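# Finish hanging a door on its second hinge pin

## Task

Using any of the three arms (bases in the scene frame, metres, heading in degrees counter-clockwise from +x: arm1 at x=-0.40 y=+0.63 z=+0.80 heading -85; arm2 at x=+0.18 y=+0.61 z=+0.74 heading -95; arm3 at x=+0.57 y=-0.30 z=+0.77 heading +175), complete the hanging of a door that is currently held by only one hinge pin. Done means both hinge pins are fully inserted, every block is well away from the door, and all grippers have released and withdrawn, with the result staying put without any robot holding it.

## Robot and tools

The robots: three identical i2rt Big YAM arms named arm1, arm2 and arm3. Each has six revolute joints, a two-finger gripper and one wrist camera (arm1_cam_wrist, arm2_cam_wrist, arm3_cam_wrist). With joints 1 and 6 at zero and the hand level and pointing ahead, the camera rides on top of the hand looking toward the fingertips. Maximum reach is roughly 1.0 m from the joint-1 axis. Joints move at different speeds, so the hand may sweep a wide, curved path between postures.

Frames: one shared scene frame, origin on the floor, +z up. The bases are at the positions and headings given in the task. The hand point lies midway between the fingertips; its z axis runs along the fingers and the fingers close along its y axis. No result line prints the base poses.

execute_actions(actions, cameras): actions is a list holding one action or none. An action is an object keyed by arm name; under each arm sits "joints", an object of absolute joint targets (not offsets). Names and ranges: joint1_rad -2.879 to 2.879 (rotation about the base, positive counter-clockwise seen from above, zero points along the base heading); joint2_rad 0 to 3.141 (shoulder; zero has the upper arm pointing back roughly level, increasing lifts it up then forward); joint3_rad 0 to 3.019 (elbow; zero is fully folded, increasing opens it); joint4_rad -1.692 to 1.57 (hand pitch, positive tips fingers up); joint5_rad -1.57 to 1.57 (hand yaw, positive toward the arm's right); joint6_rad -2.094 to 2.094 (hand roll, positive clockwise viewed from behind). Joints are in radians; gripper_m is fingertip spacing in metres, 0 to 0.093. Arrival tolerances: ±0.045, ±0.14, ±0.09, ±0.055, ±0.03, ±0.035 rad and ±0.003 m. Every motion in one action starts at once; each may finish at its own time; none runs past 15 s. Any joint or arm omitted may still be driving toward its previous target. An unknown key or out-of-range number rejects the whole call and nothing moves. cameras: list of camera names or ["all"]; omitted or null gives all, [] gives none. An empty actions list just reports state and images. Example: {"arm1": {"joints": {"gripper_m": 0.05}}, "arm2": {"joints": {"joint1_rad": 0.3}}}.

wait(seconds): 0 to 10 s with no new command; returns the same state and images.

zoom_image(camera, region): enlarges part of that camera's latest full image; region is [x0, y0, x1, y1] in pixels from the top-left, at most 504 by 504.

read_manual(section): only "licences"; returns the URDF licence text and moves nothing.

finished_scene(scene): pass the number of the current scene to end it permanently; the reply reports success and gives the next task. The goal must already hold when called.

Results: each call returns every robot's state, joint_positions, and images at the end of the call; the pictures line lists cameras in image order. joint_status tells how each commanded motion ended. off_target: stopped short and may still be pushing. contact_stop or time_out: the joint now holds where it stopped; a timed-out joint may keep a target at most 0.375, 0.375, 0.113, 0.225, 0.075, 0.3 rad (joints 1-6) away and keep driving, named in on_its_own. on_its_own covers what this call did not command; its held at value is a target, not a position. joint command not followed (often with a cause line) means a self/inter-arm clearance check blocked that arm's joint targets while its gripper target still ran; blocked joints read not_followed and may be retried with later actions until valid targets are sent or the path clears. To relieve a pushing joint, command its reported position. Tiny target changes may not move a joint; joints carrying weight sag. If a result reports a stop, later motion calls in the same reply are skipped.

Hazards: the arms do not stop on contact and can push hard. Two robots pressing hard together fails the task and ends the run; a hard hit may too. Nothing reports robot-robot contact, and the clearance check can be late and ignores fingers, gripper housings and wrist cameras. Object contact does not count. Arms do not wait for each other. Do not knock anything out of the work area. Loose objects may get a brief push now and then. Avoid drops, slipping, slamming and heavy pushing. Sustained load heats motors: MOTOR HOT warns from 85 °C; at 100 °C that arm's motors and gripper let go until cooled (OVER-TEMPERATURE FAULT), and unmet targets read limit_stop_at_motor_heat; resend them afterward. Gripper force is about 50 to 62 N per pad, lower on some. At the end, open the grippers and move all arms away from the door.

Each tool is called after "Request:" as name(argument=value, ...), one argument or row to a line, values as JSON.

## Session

Request:
execute_actions(
  actions=[],
)

Scene clock: 0.00 s.
Motor temperatures (°C, as the motors report them): arm1=[21 20 28 22 22 23] | arm2=[22 23 24 21 21 20] | arm3=[21 24 27 21 23 22]
arm1.joint_positions: joint1_rad=-0.378 joint2_rad=+0.506 joint3_rad=+1.696 joint4_rad=-1.401 joint5_rad=+0.237 joint6_rad=-0.310 gripper_m=+0.095
arm1.joint_status: not commanded
arm1.hand: x=-0.4581 y=+0.5545 z=+1.4786 quat_wxyz=(-0.215, -0.588, -0.498, +0.601) (m; scene frame)
arm2.joint_positions: joint1_rad=-0.126 joint2_rad=+0.369 joint3_rad=+1.572 joint4_rad=-1.214 joint5_rad=-0.289 joint6_rad=-0.689 gripper_m=+0.094
arm2.joint_status: not commanded
arm2.hand: x=+0.2203 y=+0.5282 z=+1.4192 quat_wxyz=(-0.320, -0.276, -0.659, +0.622) (m; scene frame)
arm3.joint_positions: joint1_rad=-0.374 joint2_rad=+0.630 joint3_rad=+1.563 joint4_rad=-1.578 joint5_rad=+0.106 joint6_rad=+0.291 gripper_m=+0.095
arm3.joint_status: not commanded
arm3.hand: x=+0.4120 y=-0.1982 z=+1.3368 quat_wxyz=(-0.083, +0.825, -0.351, -0.435) (m; scene frame)
pictures: arm1_cam_wrist, arm2_cam_wrist, arm3_cam_wrist
Images, in order (width x height): arm1_cam_wrist 616x616, arm2_cam_wrist 616x616, arm3_cam_wrist 616x616.

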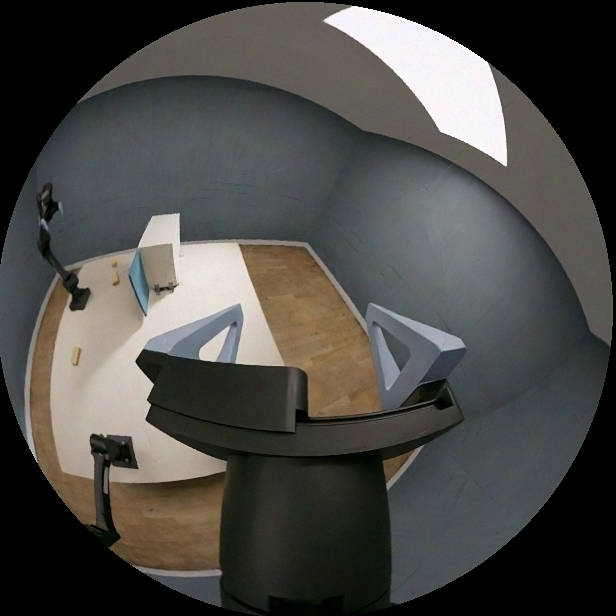

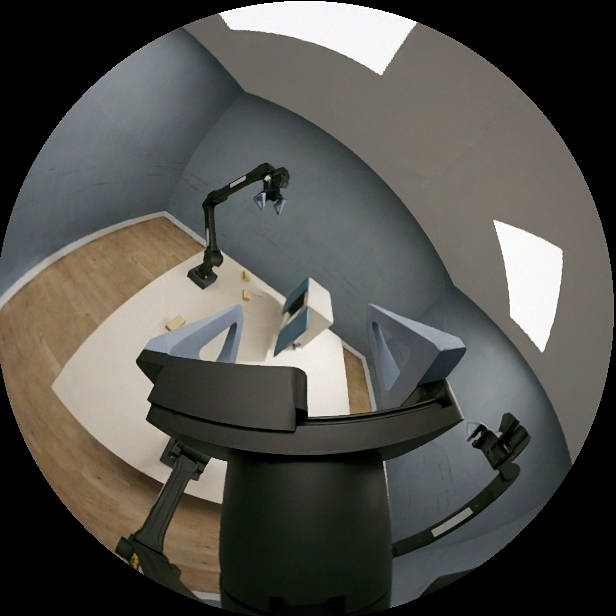

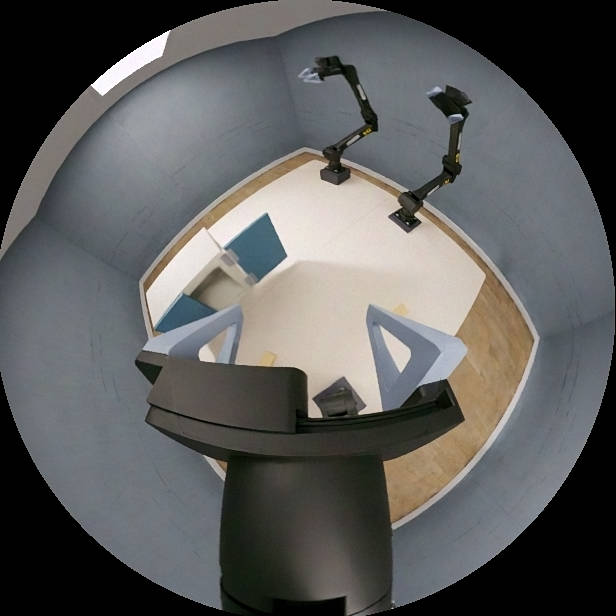

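Same survey poses as before.

Request:
execute_actions(
  actions=[
    {"arm3":{"joints":{"joint1_rad":0,"joint2_rad":0.5,"joint3_rad":0.6,"joint4_rad":-0.5,"joint5_rad":0,"joint6_rad":-0.01}},"arm2":{"joints":{"joint1_rad":-0.15,"joint2_rad":0.5,"joint3_rad":0.6,"joint4_rad":-0.5,"joint5_rad":0,"joint6_rad":0}},"arm1":{"joints":{"joint1_rad":0.25,"joint2_rad":0.5,"joint3_rad":0.6,"joint4_rad":-0.5,"joint5_rad":0,"joint6_rad":0}}},
  ],
)

Request:
zoom_image(
  camera="arm3_cam_wrist",
  region=[130, 130, 430, 330],
)

Request:
zoom_image(
  camera="arm2_cam_wrist",
  region=[130, 130, 430, 330],
)

Request:
zoom_image(
  camera="arm1_cam_wrist",
  region=[100, 130, 400, 330],
)

Scene clock: 6.30 s.
Motor temperatures (°C, as the motors report them): arm1=[21 20 29 22 22 23] | arm2=[22 24 25 21 21 20] | arm3=[21 24 28 21 23 22]
arm1.joint_positions: joint1_rad=+0.244 joint2_rad=+0.505 joint3_rad=+0.590 joint4_rad=-0.520 joint5_rad=+0.001 joint6_rad=-0.013 gripper_m=+0.095
arm1.joint_status: all done
arm1.hand: x=-0.2858 y=+0.3261 z=+1.1051 quat_wxyz=(-0.438, -0.478, -0.690, +0.322) (m; scene frame)
arm2.joint_positions: joint1_rad=-0.142 joint2_rad=+0.506 joint3_rad=+0.605 joint4_rad=-0.525 joint5_rad=-0.004 joint6_rad=-0.011 gripper_m=+0.094
arm2.joint_status: all done
arm2.hand: x=+0.1094 y=+0.2904 z=+1.0442 quat_wxyz=(-0.330, -0.653, -0.532, +0.426) (m; scene frame)
arm3.joint_positions: joint1_rad=-0.005 joint2_rad=+0.511 joint3_rad=+0.598 joint4_rad=-0.526 joint5_rad=+0.002 joint6_rad=-0.001 gripper_m=+0.095
arm3.joint_status: all done
arm3.hand: x=+0.2404 y=-0.2659 z=+1.0714 quat_wxyz=(-0.023, +0.846, -0.040, -0.531) (m; scene frame)
pictures: arm1_cam_wrist, arm2_cam_wrist, arm3_cam_wrist
Images, in order (width x height): arm1_cam_wrist 616x616, arm2_cam_wrist 616x616, arm3_cam_wrist 616x616.

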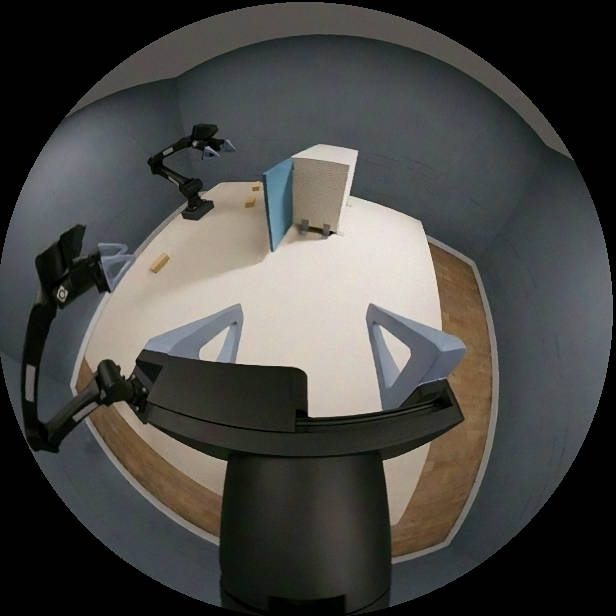

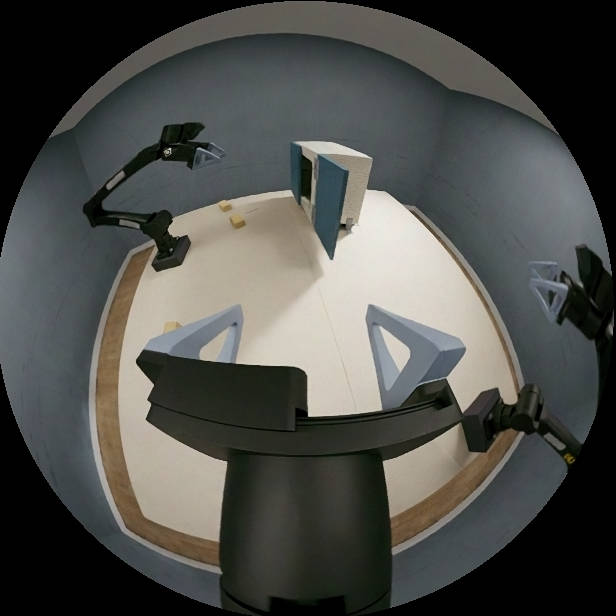

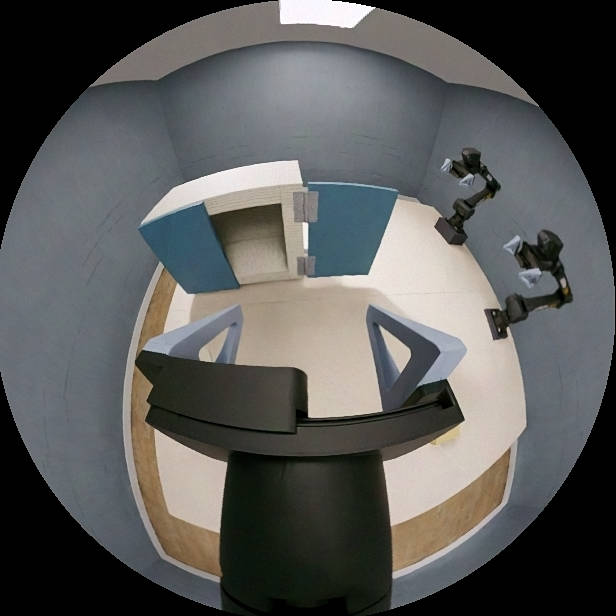

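Region (130, 130, 430, 330) of arm3_cam_wrist's 616x616 image, scaled by 1.680, with more detail than that image has.

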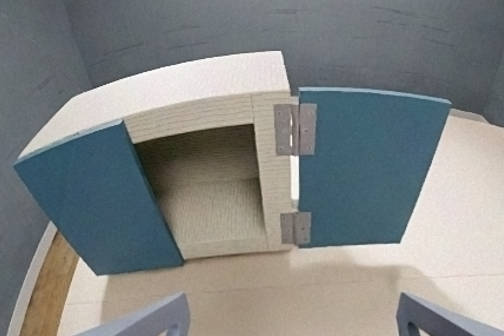

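Region (130, 130, 430, 330) of arm2_cam_wrist's 616x616 image, scaled by 1.680, with more detail than that image has.

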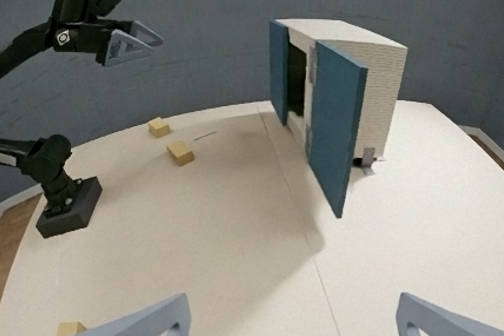

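Region (100, 130, 400, 330) of arm1_cam_wrist's 616x616 image, scaled by 1.680, with more detail than that image has.

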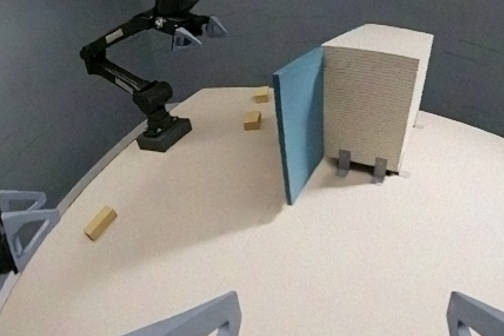

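Request:
zoom_image(
  camera="arm3_cam_wrist",
  region=[275, 170, 345, 240],
)

Request:
zoom_image(
  camera="arm3_cam_wrist",
  region=[275, 230, 345, 300],
)

Request:
zoom_image(
  camera="arm2_cam_wrist",
  region=[210, 185, 280, 240],
)

Region (275, 170, 345, 240) of arm3_cam_wrist's 616x616 image, scaled by 7.200, with more detail than that image has.

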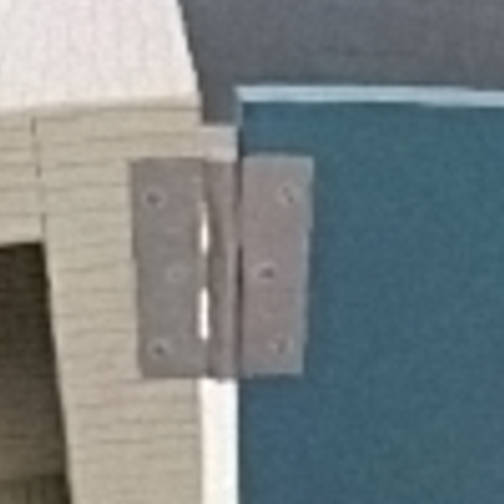

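Region (275, 230, 345, 300) of arm3_cam_wrist's 616x616 image, scaled by 7.200, with more detail than that image has.

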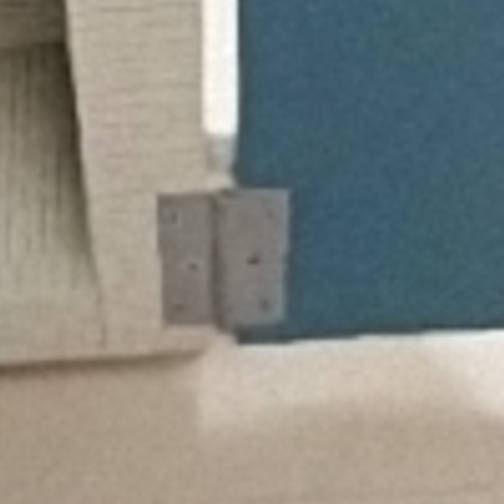

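Region (210, 185, 280, 240) of arm2_cam_wrist's 616x616 image, scaled by 7.200, with more detail than that image has; it fills the top 396 rows of this view, and the rest is white.

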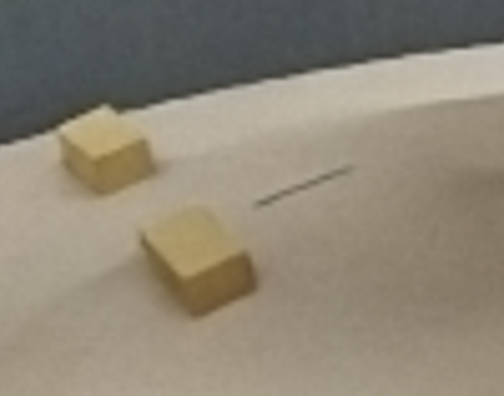

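Request:
execute_actions(
  actions=[
    {"arm3":{"joints":{"joint1_rad":0.614,"joint2_rad":1.573,"joint3_rad":1.10,"joint4_rad":-1.08,"gripper_m":0.06}},"arm2":{"joints":{"joint1_rad":-0.03,"joint2_rad":1.88,"joint3_rad":1.16,"joint4_rad":0.18,"gripper_m":0}}},
  ],
  cameras=["arm3_cam_wrist","arm2_cam_wrist"],
)

Scene clock: 21.63 s.
Motor temperatures (°C, as the motors report them): arm1=[21 20 32 22 22 23] | arm2=[22 24 28 21 21 20] | arm3=[21 24 30 21 23 22]
arm1.joint_positions: joint1_rad=+0.244 joint2_rad=+0.505 joint3_rad=+0.590 joint4_rad=-0.520 joint5_rad=+0.001 joint6_rad=-0.013 gripper_m=+0.095
arm1.joint_status: not commanded
arm1.hand: x=-0.2858 y=+0.3261 z=+1.1051 quat_wxyz=(-0.438, -0.478, -0.690, +0.322) (m; scene frame)
arm2.joint_positions: joint1_rad=-0.030 joint2_rad=+1.890 joint3_rad=+1.153 joint4_rad=+0.158 joint5_rad=-0.003 joint6_rad=-0.009 gripper_m=+0.000
arm2.joint_status: all done
arm2.hand: x=+0.1005 y=-0.0775 z=+0.8083 quat_wxyz=(-0.309, -0.653, -0.592, +0.357) (m; scene frame)
arm3.joint_positions: joint1_rad=+0.618 joint2_rad=+1.578 joint3_rad=+1.062 joint4_rad=-1.069 joint5_rad=+0.001 joint6_rad=-0.003 gripper_m=+0.060
arm3.joint_status: all done
arm3.hand: x=+0.2059 y=-0.5113 z=+0.8436 quat_wxyz=(+0.002, +0.964, +0.264, +0.010) (m; scene frame)
pictures: arm2_cam_wrist, arm3_cam_wrist
Images, in order (width x height): arm2_cam_wrist 616x616, arm3_cam_wrist 616x616.

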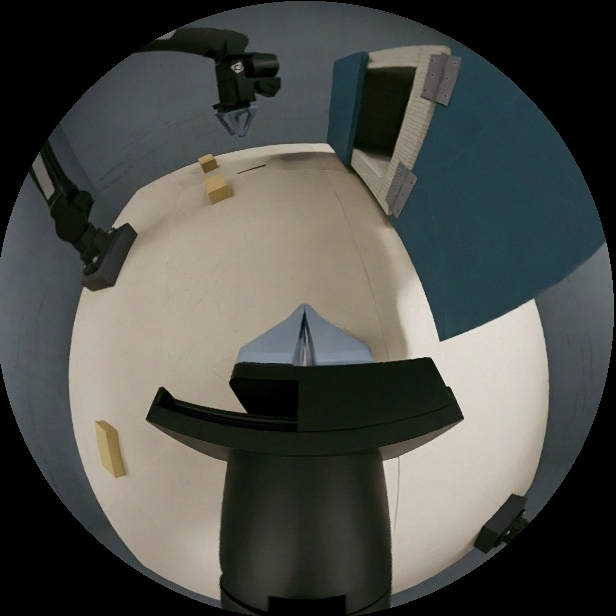

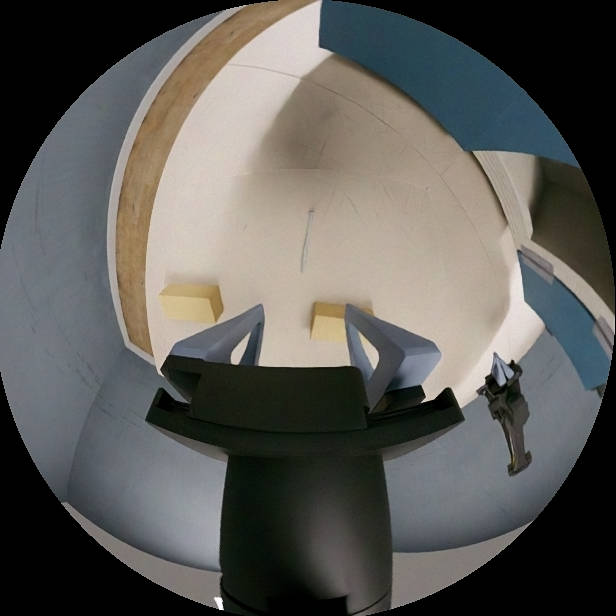

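Request:
zoom_image(
  camera="arm3_cam_wrist",
  region=[265, 200, 349, 284],
)

Request:
zoom_image(
  camera="arm2_cam_wrist",
  region=[410, 40, 480, 110],
)

Request:
zoom_image(
  camera="arm2_cam_wrist",
  region=[370, 150, 440, 220],
)

Region (265, 200, 349, 284) of arm3_cam_wrist's 616x616 image, scaled by 6.000, with more detail than that image has.

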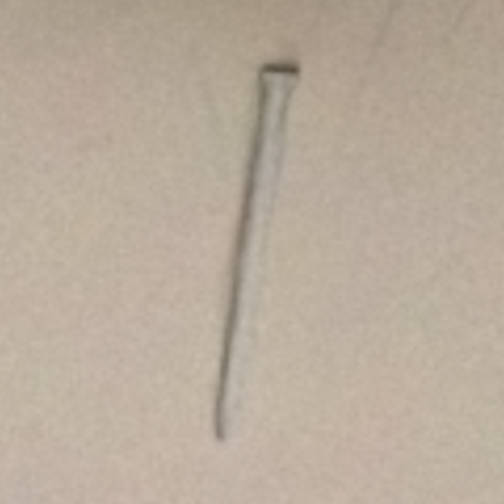

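Region (410, 40, 480, 110) of arm2_cam_wrist's 616x616 image, scaled by 7.200, with more detail than that image has.

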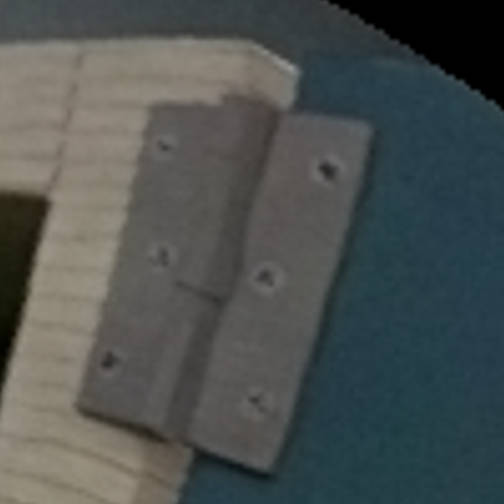

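Region (370, 150, 440, 220) of arm2_cam_wrist's 616x616 image, scaled by 7.200, with more detail than that image has.

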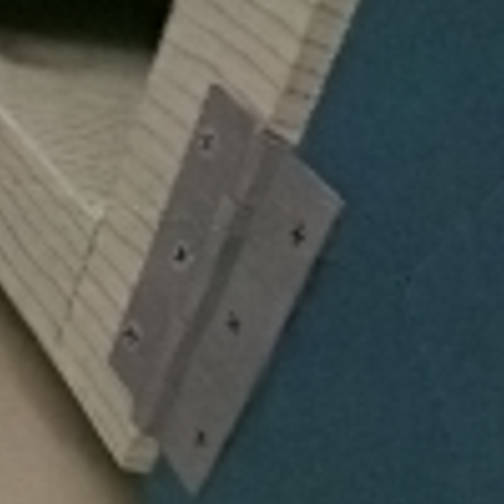

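Request:
execute_actions(
  actions=[
    {"arm3":{"joints":{"joint1_rad":0.598,"joint2_rad":1.79,"joint3_rad":1.11,"joint4_rad":-0.842,"joint6_rad":0.138,"gripper_m":0.025}}},
  ],
  cameras=["arm3_cam_wrist"],
)

Request:
zoom_image(
  camera="arm3_cam_wrist",
  region=[255, 250, 355, 370],
)

Scene clock: 35.67 s.
Motor temperatures (°C, as the motors report them): arm1=[21 20 34 22 22 23] | arm2=[22 25 28 21 21 20] | arm3=[21 24 31 21 23 22]
arm1.joint_positions: joint1_rad=+0.244 joint2_rad=+0.505 joint3_rad=+0.590 joint4_rad=-0.520 joint5_rad=+0.001 joint6_rad=-0.013 gripper_m=+0.095
arm1.joint_status: not commanded
arm1.hand: x=-0.2858 y=+0.3261 z=+1.1051 quat_wxyz=(-0.438, -0.478, -0.690, +0.322) (m; scene frame)
arm2.joint_positions: joint1_rad=-0.030 joint2_rad=+1.890 joint3_rad=+1.153 joint4_rad=+0.158 joint5_rad=-0.003 joint6_rad=-0.009 gripper_m=+0.000
arm2.joint_status: not commanded
arm2.hand: x=+0.1005 y=-0.0775 z=+0.8083 quat_wxyz=(-0.309, -0.653, -0.592, +0.357) (m; scene frame)
arm3.joint_positions: joint1_rad=+0.606 joint2_rad=+1.808 joint3_rad=+1.067 joint4_rad=-0.856 joint5_rad=+0.001 joint6_rad=+0.129 gripper_m=+0.025
arm3.joint_status: all done
arm3.hand: x=+0.1776 y=-0.5230 z=+0.7477 quat_wxyz=(+0.000, +0.981, +0.195, +0.016) (m; scene frame)
pictures: arm3_cam_wrist
Images, in order (width x height): arm3_cam_wrist 616x616.

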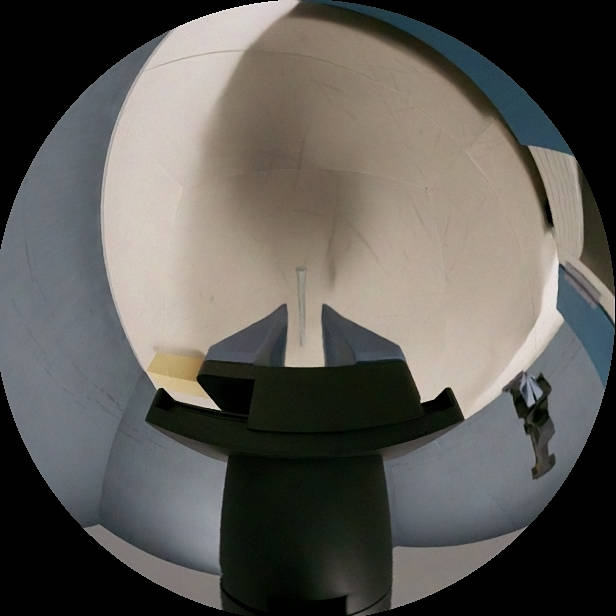

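Region (255, 250, 355, 370) of arm3_cam_wrist's 616x616 image, scaled by 4.200, with more detail than that image has.

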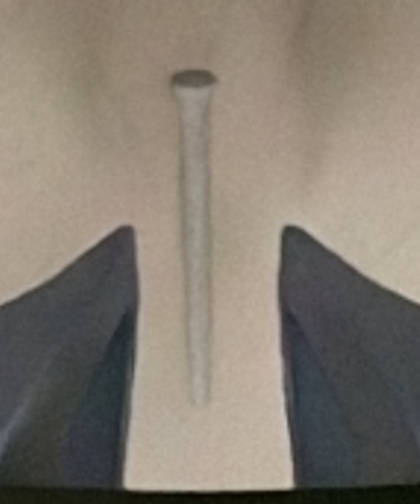

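Request:
execute_actions(
  actions=[
    {"arm3":{"joints":{"joint2_rad":1.862,"joint3_rad":1.08,"joint4_rad":-0.772,"gripper_m":0.018}}},
  ],
  cameras=["arm3_cam_wrist","arm2_cam_wrist"],
)

Request:
zoom_image(
  camera="arm3_cam_wrist",
  region=[255, 250, 355, 370],
)

Request:
zoom_image(
  camera="arm2_cam_wrist",
  region=[220, 120, 300, 190],
)

Scene clock: 42.67 s.
Motor temperatures (°C, as the motors report them): arm1=[21 20 34 22 22 23] | arm2=[22 26 28 21 21 20] | arm3=[21 24 31 21 23 22]
arm1.joint_positions: joint1_rad=+0.244 joint2_rad=+0.505 joint3_rad=+0.590 joint4_rad=-0.520 joint5_rad=+0.001 joint6_rad=-0.013 gripper_m=+0.095
arm1.joint_status: not commanded
arm1.hand: x=-0.2858 y=+0.3261 z=+1.1051 quat_wxyz=(-0.438, -0.478, -0.690, +0.322) (m; scene frame)
arm2.joint_positions: joint1_rad=-0.030 joint2_rad=+1.890 joint3_rad=+1.153 joint4_rad=+0.158 joint5_rad=-0.003 joint6_rad=-0.009 gripper_m=+0.000
arm2.joint_status: not commanded
arm2.hand: x=+0.1005 y=-0.0775 z=+0.8083 quat_wxyz=(-0.309, -0.653, -0.592, +0.357) (m; scene frame)
arm3.joint_positions: joint1_rad=+0.606 joint2_rad=+1.839 joint3_rad=+1.068 joint4_rad=-0.783 joint5_rad=+0.001 joint6_rad=+0.130 gripper_m=+0.018
arm3.joint_status: all done
arm3.hand: x=+0.1663 y=-0.5298 z=+0.7342 quat_wxyz=(+0.007, +0.981, +0.194, -0.004) (m; scene frame)
pictures: arm2_cam_wrist, arm3_cam_wrist
Images, in order (width x height): arm2_cam_wrist 616x616, arm3_cam_wrist 616x616.

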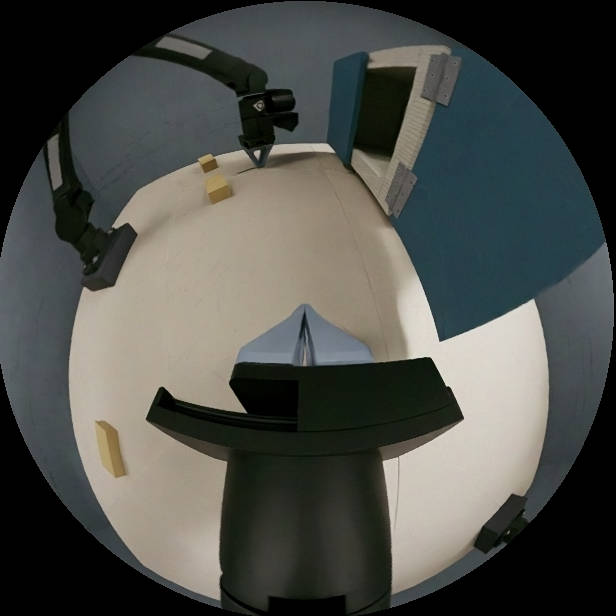

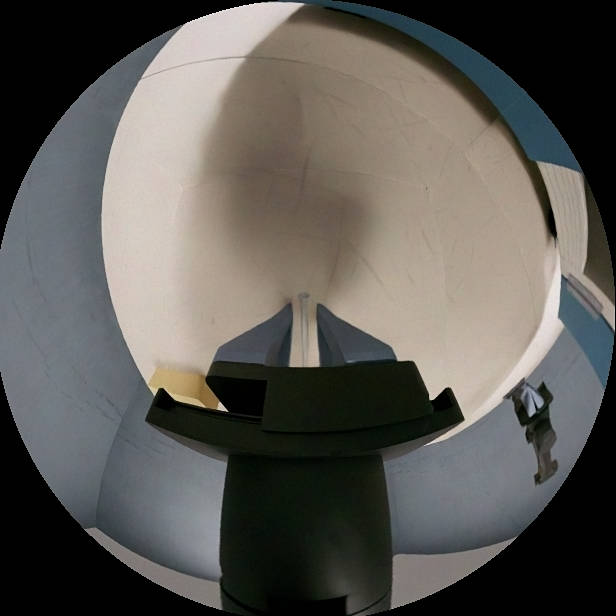

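Region (255, 250, 355, 370) of arm3_cam_wrist's 616x616 image, scaled by 4.200, with more detail than that image has.

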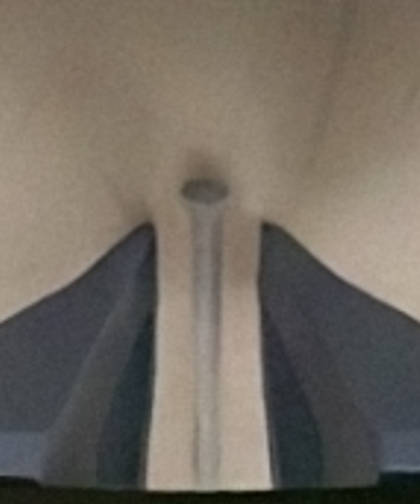

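Region (220, 120, 300, 190) of arm2_cam_wrist's 616x616 image, scaled by 6.300, with more detail than that image has; it fills the top 441 rows of this view, and the rest is white.

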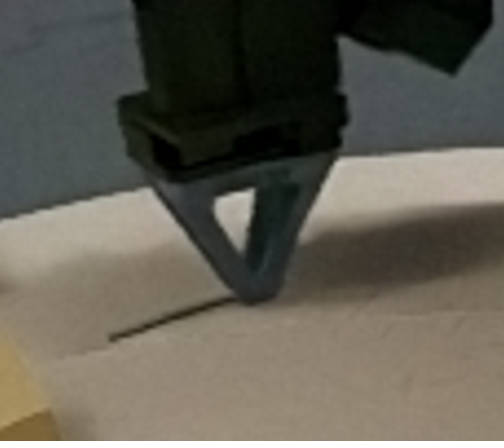

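Request:
execute_actions(
  actions=[
    {"arm3":{"joints":{"joint2_rad":1.878,"joint4_rad":-0.785,"gripper_m":0.012}}},
  ],
  cameras=[],
)

Request:
execute_actions(
  actions=[
    {"arm3":{"joints":{"joint2_rad":1.855,"gripper_m":0.0}}},
  ],
  cameras=[],
)

Request:
execute_actions(
  actions=[
    {"arm3":{"joints":{"joint2_rad":1.3,"joint3_rad":0.8}}},
  ],
  cameras=["arm3_cam_wrist"],
)

Request:
zoom_image(
  camera="arm3_cam_wrist",
  region=[255, 250, 355, 370],
)

Scene clock: 47.03 s.
Motor temperatures (°C, as the motors report them): arm1=[21 20 34 22 22 23] | arm2=[22 26 28 21 21 20] | arm3=[21 24 31 21 23 22]
arm1.joint_positions: joint1_rad=+0.244 joint2_rad=+0.505 joint3_rad=+0.590 joint4_rad=-0.520 joint5_rad=+0.001 joint6_rad=-0.013 gripper_m=+0.095
arm1.joint_status: not commanded
arm1.hand: x=-0.2858 y=+0.3261 z=+1.1051 quat_wxyz=(-0.438, -0.478, -0.690, +0.322) (m; scene frame)
arm2.joint_positions: joint1_rad=-0.030 joint2_rad=+1.890 joint3_rad=+1.153 joint4_rad=+0.158 joint5_rad=-0.003 joint6_rad=-0.009 gripper_m=+0.000
arm2.joint_status: not commanded
arm2.hand: x=+0.1005 y=-0.0775 z=+0.8083 quat_wxyz=(-0.309, -0.653, -0.592, +0.357) (m; scene frame)
arm3.joint_positions: joint1_rad=+0.603 joint2_rad=+1.839 joint3_rad=+1.068 joint4_rad=-0.783 joint5_rad=+0.003 joint6_rad=+0.130 gripper_m=+0.012
arm3.joint_status: all done
arm3.hand: x=+0.1656 y=-0.5287 z=+0.7342 quat_wxyz=(+0.006, +0.981, +0.193, -0.004) (m; scene frame)
pictures: none
No camera images: the call's "cameras" was empty. Leave "cameras" out to get every camera's image.

Scene clock: 47.50 s.
Motor temperatures (°C, as the motors report them): arm1=[21 20 34 22 22 23] | arm2=[22 26 28 21 21 20] | arm3=[21 24 31 21 23 22]
arm1.joint_positions: joint1_rad=+0.244 joint2_rad=+0.505 joint3_rad=+0.590 joint4_rad=-0.520 joint5_rad=+0.001 joint6_rad=-0.013 gripper_m=+0.095
arm1.joint_status: not commanded
arm1.hand: x=-0.2858 y=+0.3261 z=+1.1051 quat_wxyz=(-0.438, -0.478, -0.690, +0.322) (m; scene frame)
arm2.joint_positions: joint1_rad=-0.030 joint2_rad=+1.890 joint3_rad=+1.153 joint4_rad=+0.158 joint5_rad=-0.003 joint6_rad=-0.009 gripper_m=+0.000
arm2.joint_status: not commanded
arm2.hand: x=+0.1005 y=-0.0775 z=+0.8083 quat_wxyz=(-0.309, -0.653, -0.592, +0.357) (m; scene frame)
arm3.joint_positions: joint1_rad=+0.603 joint2_rad=+1.839 joint3_rad=+1.068 joint4_rad=-0.783 joint5_rad=+0.003 joint6_rad=+0.130 gripper_m=+0.003
arm3.joint_status: gripper_m off_target (ended at +0.003, target +0.000); the others done
arm3.hand: x=+0.1655 y=-0.5285 z=+0.7342 quat_wxyz=(+0.006, +0.981, +0.193, -0.004) (m; scene frame)
pictures: none
No camera images: the call's "cameras" was empty. Leave "cameras" out to get every camera's image.

Scene clock: 48.83 s.
Motor temperatures (°C, as the motors report them): arm1=[21 20 34 22 22 23] | arm2=[22 26 28 21 21 20] | arm3=[21 24 31 21 23 22]
arm1.joint_positions: joint1_rad=+0.244 joint2_rad=+0.505 joint3_rad=+0.590 joint4_rad=-0.520 joint5_rad=+0.001 joint6_rad=-0.013 gripper_m=+0.095
arm1.joint_status: not commanded
arm1.hand: x=-0.2858 y=+0.3261 z=+1.1051 quat_wxyz=(-0.438, -0.478, -0.690, +0.322) (m; scene frame)
arm2.joint_positions: joint1_rad=-0.030 joint2_rad=+1.890 joint3_rad=+1.153 joint4_rad=+0.158 joint5_rad=-0.003 joint6_rad=-0.009 gripper_m=+0.000
arm2.joint_status: not commanded
arm2.hand: x=+0.1005 y=-0.0775 z=+0.8083 quat_wxyz=(-0.309, -0.653, -0.592, +0.357) (m; scene frame)
arm3.joint_positions: joint1_rad=+0.603 joint2_rad=+1.297 joint3_rad=+0.795 joint4_rad=-0.783 joint5_rad=+0.003 joint6_rad=+0.130 gripper_m=+0.003
arm3.joint_status: all done
arm3.hand: x=+0.2306 y=-0.4897 z=+0.8631 quat_wxyz=(+0.049, +0.972, +0.190, -0.131) (m; scene frame)
pictures: arm3_cam_wrist
Images, in order (width x height): arm3_cam_wrist 616x616.

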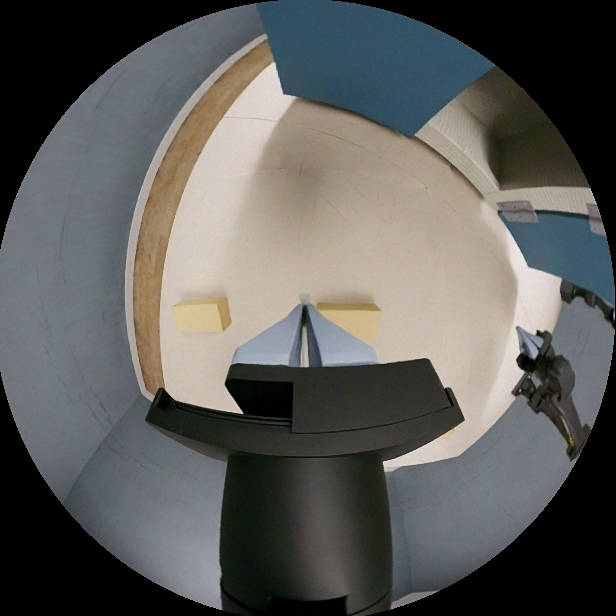

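Region (255, 250, 355, 370) of arm3_cam_wrist's 616x616 image, scaled by 4.200, with more detail than that image has.

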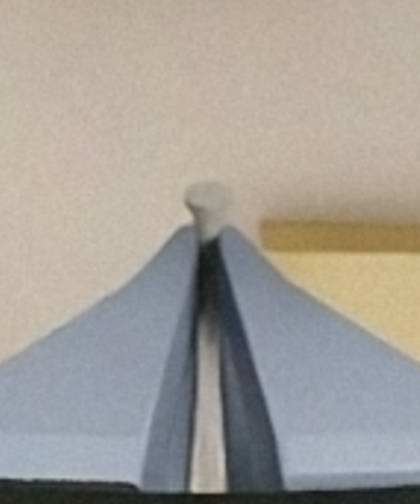

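Request:
execute_actions(
  actions=[
    {"arm3":{"joints":{"joint1_rad":-0.009,"joint3_rad":0.665,"joint4_rad":1.075,"joint6_rad":-0.02}}},
  ],
  cameras=[],
)

Request:
execute_actions(
  actions=[
    {"arm3":{"joints":{"joint2_rad":1.72}}},
  ],
  cameras=["arm3_cam_wrist","arm2_cam_wrist"],
)

Request:
zoom_image(
  camera="arm2_cam_wrist",
  region=[350, 70, 470, 190],
)

Request:
zoom_image(
  camera="arm3_cam_wrist",
  region=[265, 130, 345, 330],
)

Scene clock: 62.03 s.
Motor temperatures (°C, as the motors report them): arm1=[21 20 35 22 22 23] | arm2=[22 27 28 21 21 20] | arm3=[21 24 31 21 23 22]
arm1.joint_positions: joint1_rad=+0.244 joint2_rad=+0.505 joint3_rad=+0.590 joint4_rad=-0.520 joint5_rad=+0.001 joint6_rad=-0.013 gripper_m=+0.095
arm1.joint_status: not commanded
arm1.hand: x=-0.2858 y=+0.3261 z=+1.1051 quat_wxyz=(-0.438, -0.478, -0.690, +0.322) (m; scene frame)
arm2.joint_positions: joint1_rad=-0.030 joint2_rad=+1.890 joint3_rad=+1.153 joint4_rad=+0.158 joint5_rad=-0.003 joint6_rad=-0.009 gripper_m=+0.000
arm2.joint_status: not commanded
arm2.hand: x=+0.1005 y=-0.0775 z=+0.8083 quat_wxyz=(-0.309, -0.653, -0.592, +0.357) (m; scene frame)
arm3.joint_positions: joint1_rad=-0.011 joint2_rad=+1.297 joint3_rad=+0.655 joint4_rad=+1.050 joint5_rad=+0.000 joint6_rad=-0.011 gripper_m=+0.003
arm3.joint_status: all done
arm3.hand: x=+0.0521 y=-0.2456 z=+1.1477 quat_wxyz=(-0.043, +0.553, -0.026, -0.832) (m; scene frame)
pictures: none
No camera images: the call's "cameras" was empty. Leave "cameras" out to get every camera's image.

Scene clock: 63.37 s.
Motor temperatures (°C, as the motors report them): arm1=[21 20 35 22 22 23] | arm2=[22 27 28 21 21 20] | arm3=[21 24 31 21 23 22]
arm1.joint_positions: joint1_rad=+0.244 joint2_rad=+0.505 joint3_rad=+0.590 joint4_rad=-0.520 joint5_rad=+0.001 joint6_rad=-0.013 gripper_m=+0.095
arm1.joint_status: not commanded
arm1.hand: x=-0.2858 y=+0.3261 z=+1.1051 quat_wxyz=(-0.438, -0.478, -0.690, +0.322) (m; scene frame)
arm2.joint_positions: joint1_rad=-0.030 joint2_rad=+1.890 joint3_rad=+1.153 joint4_rad=+0.158 joint5_rad=-0.003 joint6_rad=-0.009 gripper_m=+0.000
arm2.joint_status: not commanded
arm2.hand: x=+0.1005 y=-0.0775 z=+0.8083 quat_wxyz=(-0.309, -0.653, -0.592, +0.357) (m; scene frame)
arm3.joint_positions: joint1_rad=-0.011 joint2_rad=+1.731 joint3_rad=+0.655 joint4_rad=+1.061 joint5_rad=+0.000 joint6_rad=-0.011 gripper_m=+0.003
arm3.joint_status: all done
arm3.hand: x=-0.0053 y=-0.2416 z=+0.9183 quat_wxyz=(-0.035, +0.716, -0.033, -0.697) (m; scene frame)
pictures: arm2_cam_wrist, arm3_cam_wrist
Images, in order (width x height): arm2_cam_wrist 616x616, arm3_cam_wrist 616x616.

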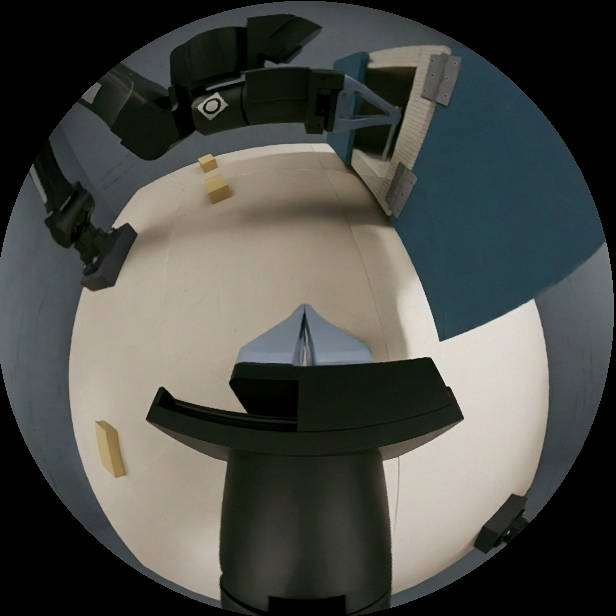

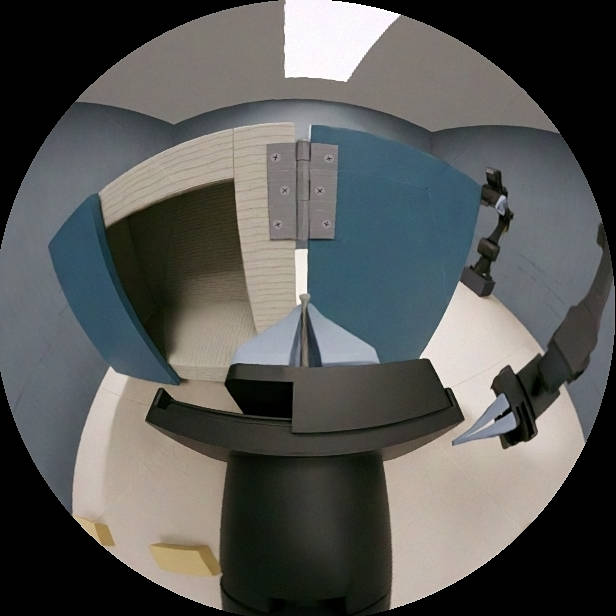

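Region (350, 70, 470, 190) of arm2_cam_wrist's 616x616 image, scaled by 4.200, with more detail than that image has.

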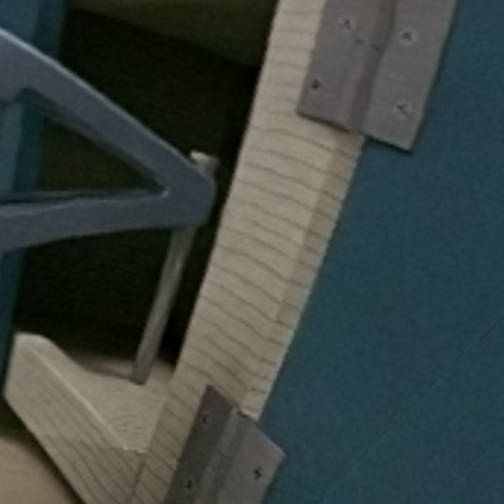

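Region (265, 130, 345, 330) of arm3_cam_wrist's 616x616 image, scaled by 2.520, with more detail than that image has; it fills the left 202 columns of this view, and the rest is white.

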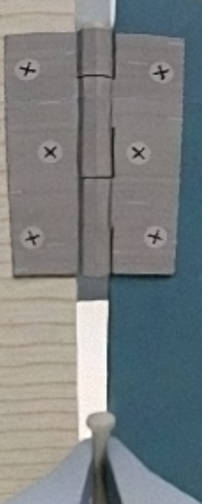

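Request:
execute_actions(
  actions=[
    {"arm3":{"joints":{"joint2_rad":1.782,"joint3_rad":0.783,"joint4_rad":1.03,"joint5_rad":-0.013}}},
  ],
  cameras=["arm3_cam_wrist","arm2_cam_wrist"],
)

Request:
zoom_image(
  camera="arm2_cam_wrist",
  region=[375, 95, 450, 185],
)

Request:
zoom_image(
  camera="arm3_cam_wrist",
  region=[265, 210, 345, 330],
)

Scene clock: 71.00 s.
Motor temperatures (°C, as the motors report them): arm1=[21 20 35 22 22 23] | arm2=[22 27 29 21 21 20] | arm3=[21 24 30 21 23 22]
arm1.joint_positions: joint1_rad=+0.244 joint2_rad=+0.505 joint3_rad=+0.590 joint4_rad=-0.520 joint5_rad=+0.001 joint6_rad=-0.013 gripper_m=+0.095
arm1.joint_status: not commanded
arm1.hand: x=-0.2858 y=+0.3261 z=+1.1051 quat_wxyz=(-0.438, -0.478, -0.690, +0.322) (m; scene frame)
arm2.joint_positions: joint1_rad=-0.030 joint2_rad=+1.890 joint3_rad=+1.153 joint4_rad=+0.158 joint5_rad=-0.003 joint6_rad=-0.009 gripper_m=+0.000
arm2.joint_status: not commanded
arm2.hand: x=+0.1005 y=-0.0775 z=+0.8083 quat_wxyz=(-0.309, -0.653, -0.592, +0.357) (m; scene frame)
arm3.joint_positions: joint1_rad=-0.011 joint2_rad=+1.774 joint3_rad=+0.743 joint4_rad=+1.038 joint5_rad=-0.010 joint6_rad=-0.011 gripper_m=+0.003
arm3.joint_status: all done
arm3.hand: x=-0.0362 y=-0.2403 z=+0.9265 quat_wxyz=(-0.032, +0.708, -0.029, -0.705) (m; scene frame)
pictures: arm2_cam_wrist, arm3_cam_wrist
Images, in order (width x height): arm2_cam_wrist 616x616, arm3_cam_wrist 616x616.

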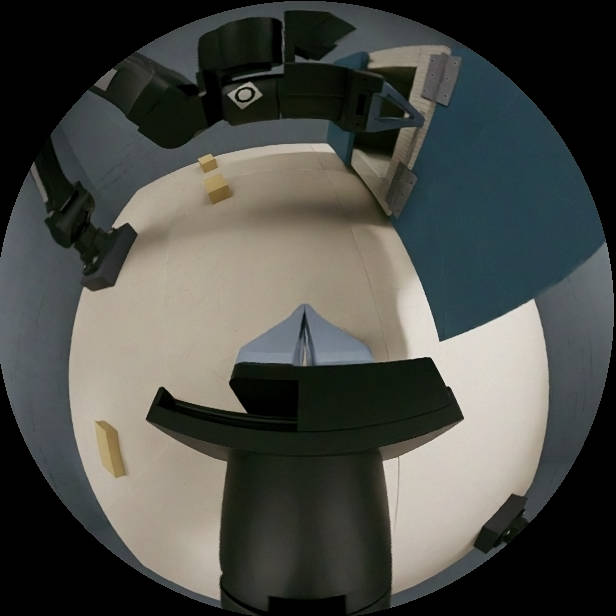

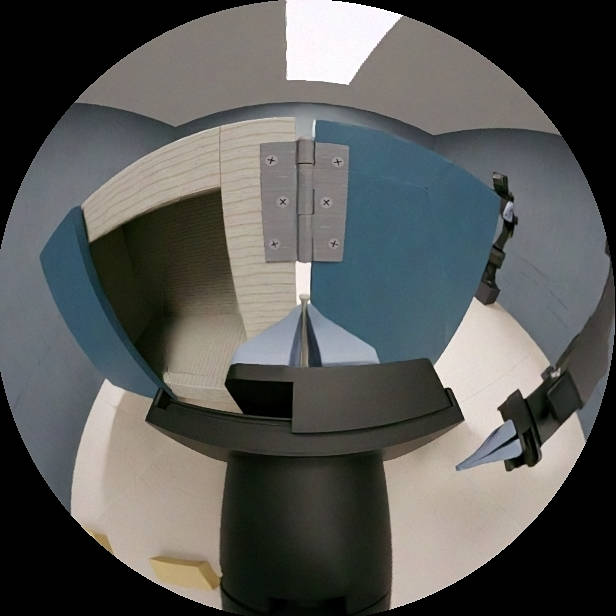

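Region (375, 95, 450, 185) of arm2_cam_wrist's 616x616 image, scaled by 5.600, with more detail than that image has.

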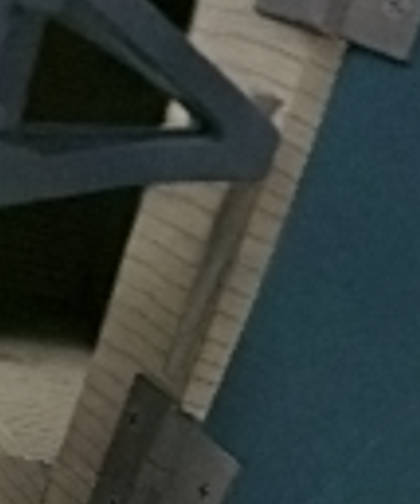

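Region (265, 210, 345, 330) of arm3_cam_wrist's 616x616 image, scaled by 4.200, with more detail than that image has.

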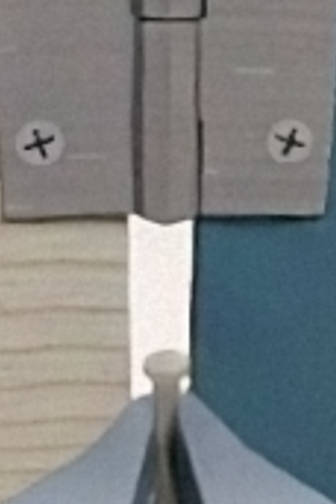

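Request:
execute_actions(
  actions=[
    {"arm3":{"joints":{"joint2_rad":1.803,"joint3_rad":0.798,"joint4_rad":1.065}}},
  ],
  cameras=["arm2_cam_wrist"],
)

Request:
zoom_image(
  camera="arm2_cam_wrist",
  region=[375, 95, 450, 185],
)

Request:
zoom_image(
  camera="arm2_cam_wrist",
  region=[390, 145, 425, 180],
)

Scene clock: 76.63 s.
Motor temperatures (°C, as the motors report them): arm1=[21 20 35 22 22 23] | arm2=[22 27 29 21 21 20] | arm3=[21 24 30 21 23 22]
arm1.joint_positions: joint1_rad=+0.244 joint2_rad=+0.505 joint3_rad=+0.590 joint4_rad=-0.520 joint5_rad=+0.001 joint6_rad=-0.013 gripper_m=+0.095
arm1.joint_status: not commanded
arm1.hand: x=-0.2858 y=+0.3261 z=+1.1051 quat_wxyz=(-0.438, -0.478, -0.690, +0.322) (m; scene frame)
arm2.joint_positions: joint1_rad=-0.030 joint2_rad=+1.890 joint3_rad=+1.153 joint4_rad=+0.158 joint5_rad=-0.003 joint6_rad=-0.009 gripper_m=+0.000
arm2.joint_status: not commanded
arm2.hand: x=+0.1005 y=-0.0775 z=+0.8083 quat_wxyz=(-0.309, -0.653, -0.592, +0.357) (m; scene frame)
arm3.joint_positions: joint1_rad=-0.011 joint2_rad=+1.787 joint3_rad=+0.748 joint4_rad=+1.038 joint5_rad=-0.010 joint6_rad=-0.011 gripper_m=+0.003
arm3.joint_status: all done
arm3.hand: x=-0.0381 y=-0.2402 z=+0.9208 quat_wxyz=(-0.032, +0.710, -0.029, -0.702) (m; scene frame)
pictures: arm2_cam_wrist
Images, in order (width x height): arm2_cam_wrist 616x616.

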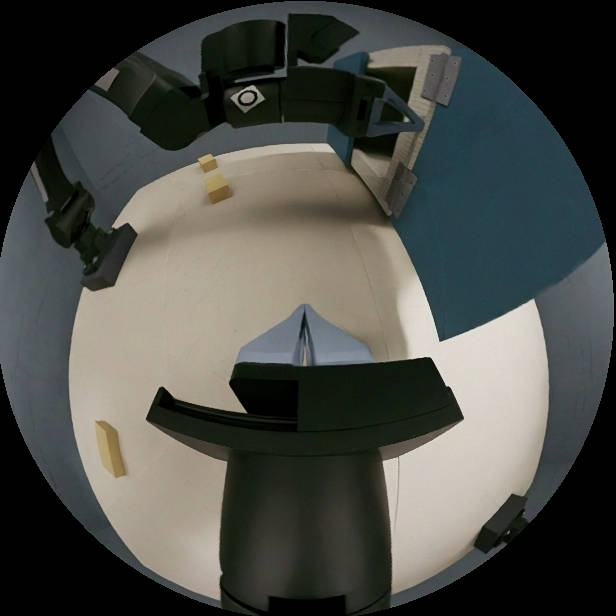

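Region (375, 95, 450, 185) of arm2_cam_wrist's 616x616 image, scaled by 5.600, with more detail than that image has.

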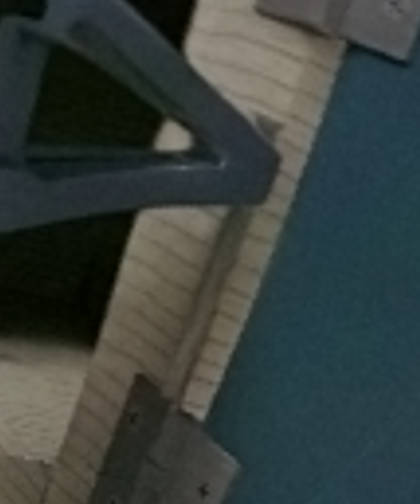

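Region (390, 145, 425, 180) of arm2_cam_wrist's 616x616 image, scaled by 14.400, with more detail than that image has.

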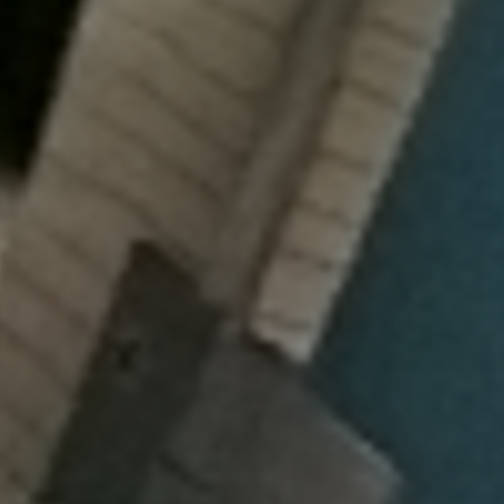

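Request:
execute_actions(
  actions=[
    {"arm3":{"joints":{"joint2_rad":1.825,"joint3_rad":0.804,"joint4_rad":1.088}}},
  ],
  cameras=["arm2_cam_wrist"],
)

Request:
zoom_image(
  camera="arm2_cam_wrist",
  region=[375, 95, 450, 185],
)

Request:
zoom_image(
  camera="arm2_cam_wrist",
  region=[390, 145, 425, 180],
)

Scene clock: 81.63 s.
Motor temperatures (°C, as the motors report them): arm1=[21 20 35 22 22 23] | arm2=[22 27 29 21 21 20] | arm3=[21 24 31 21 23 22]
arm1.joint_positions: joint1_rad=+0.244 joint2_rad=+0.505 joint3_rad=+0.590 joint4_rad=-0.520 joint5_rad=+0.001 joint6_rad=-0.013 gripper_m=+0.095
arm1.joint_status: not commanded
arm1.hand: x=-0.2858 y=+0.3261 z=+1.1051 quat_wxyz=(-0.438, -0.478, -0.690, +0.322) (m; scene frame)
arm2.joint_positions: joint1_rad=-0.030 joint2_rad=+1.890 joint3_rad=+1.153 joint4_rad=+0.158 joint5_rad=-0.003 joint6_rad=-0.009 gripper_m=+0.000
arm2.joint_status: not commanded
arm2.hand: x=+0.1005 y=-0.0775 z=+0.8083 quat_wxyz=(-0.309, -0.653, -0.592, +0.357) (m; scene frame)
arm3.joint_positions: joint1_rad=-0.011 joint2_rad=+1.808 joint3_rad=+0.756 joint4_rad=+1.063 joint5_rad=-0.010 joint6_rad=-0.011 gripper_m=+0.003
arm3.joint_status: all done
arm3.hand: x=-0.0412 y=-0.2399 z=+0.9182 quat_wxyz=(-0.032, +0.706, -0.029, -0.707) (m; scene frame)
pictures: arm2_cam_wrist
Images, in order (width x height): arm2_cam_wrist 616x616.

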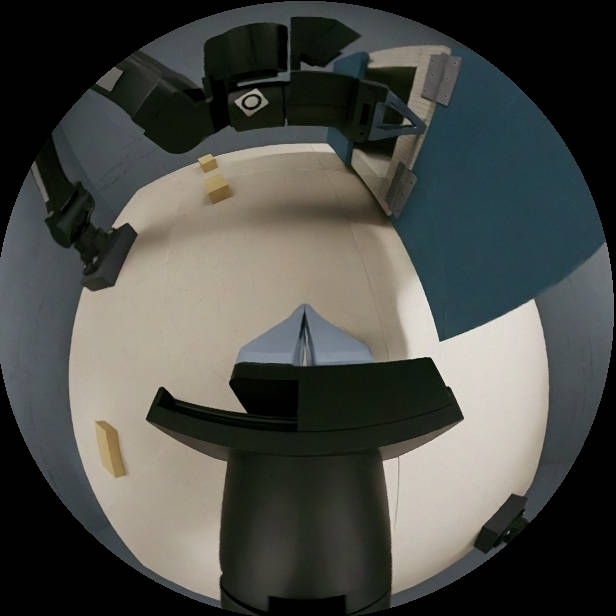

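Region (375, 95, 450, 185) of arm2_cam_wrist's 616x616 image, scaled by 5.600, with more detail than that image has.

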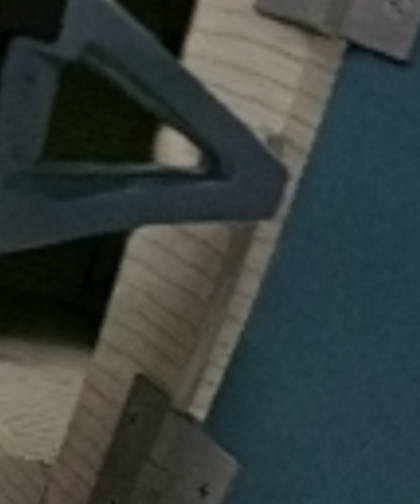

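Region (390, 145, 425, 180) of arm2_cam_wrist's 616x616 image, scaled by 14.400, with more detail than that image has.

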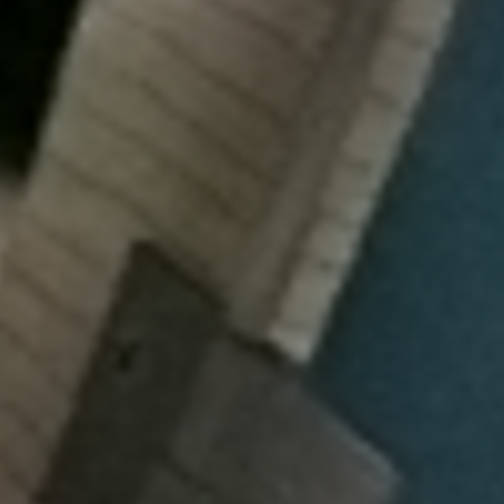

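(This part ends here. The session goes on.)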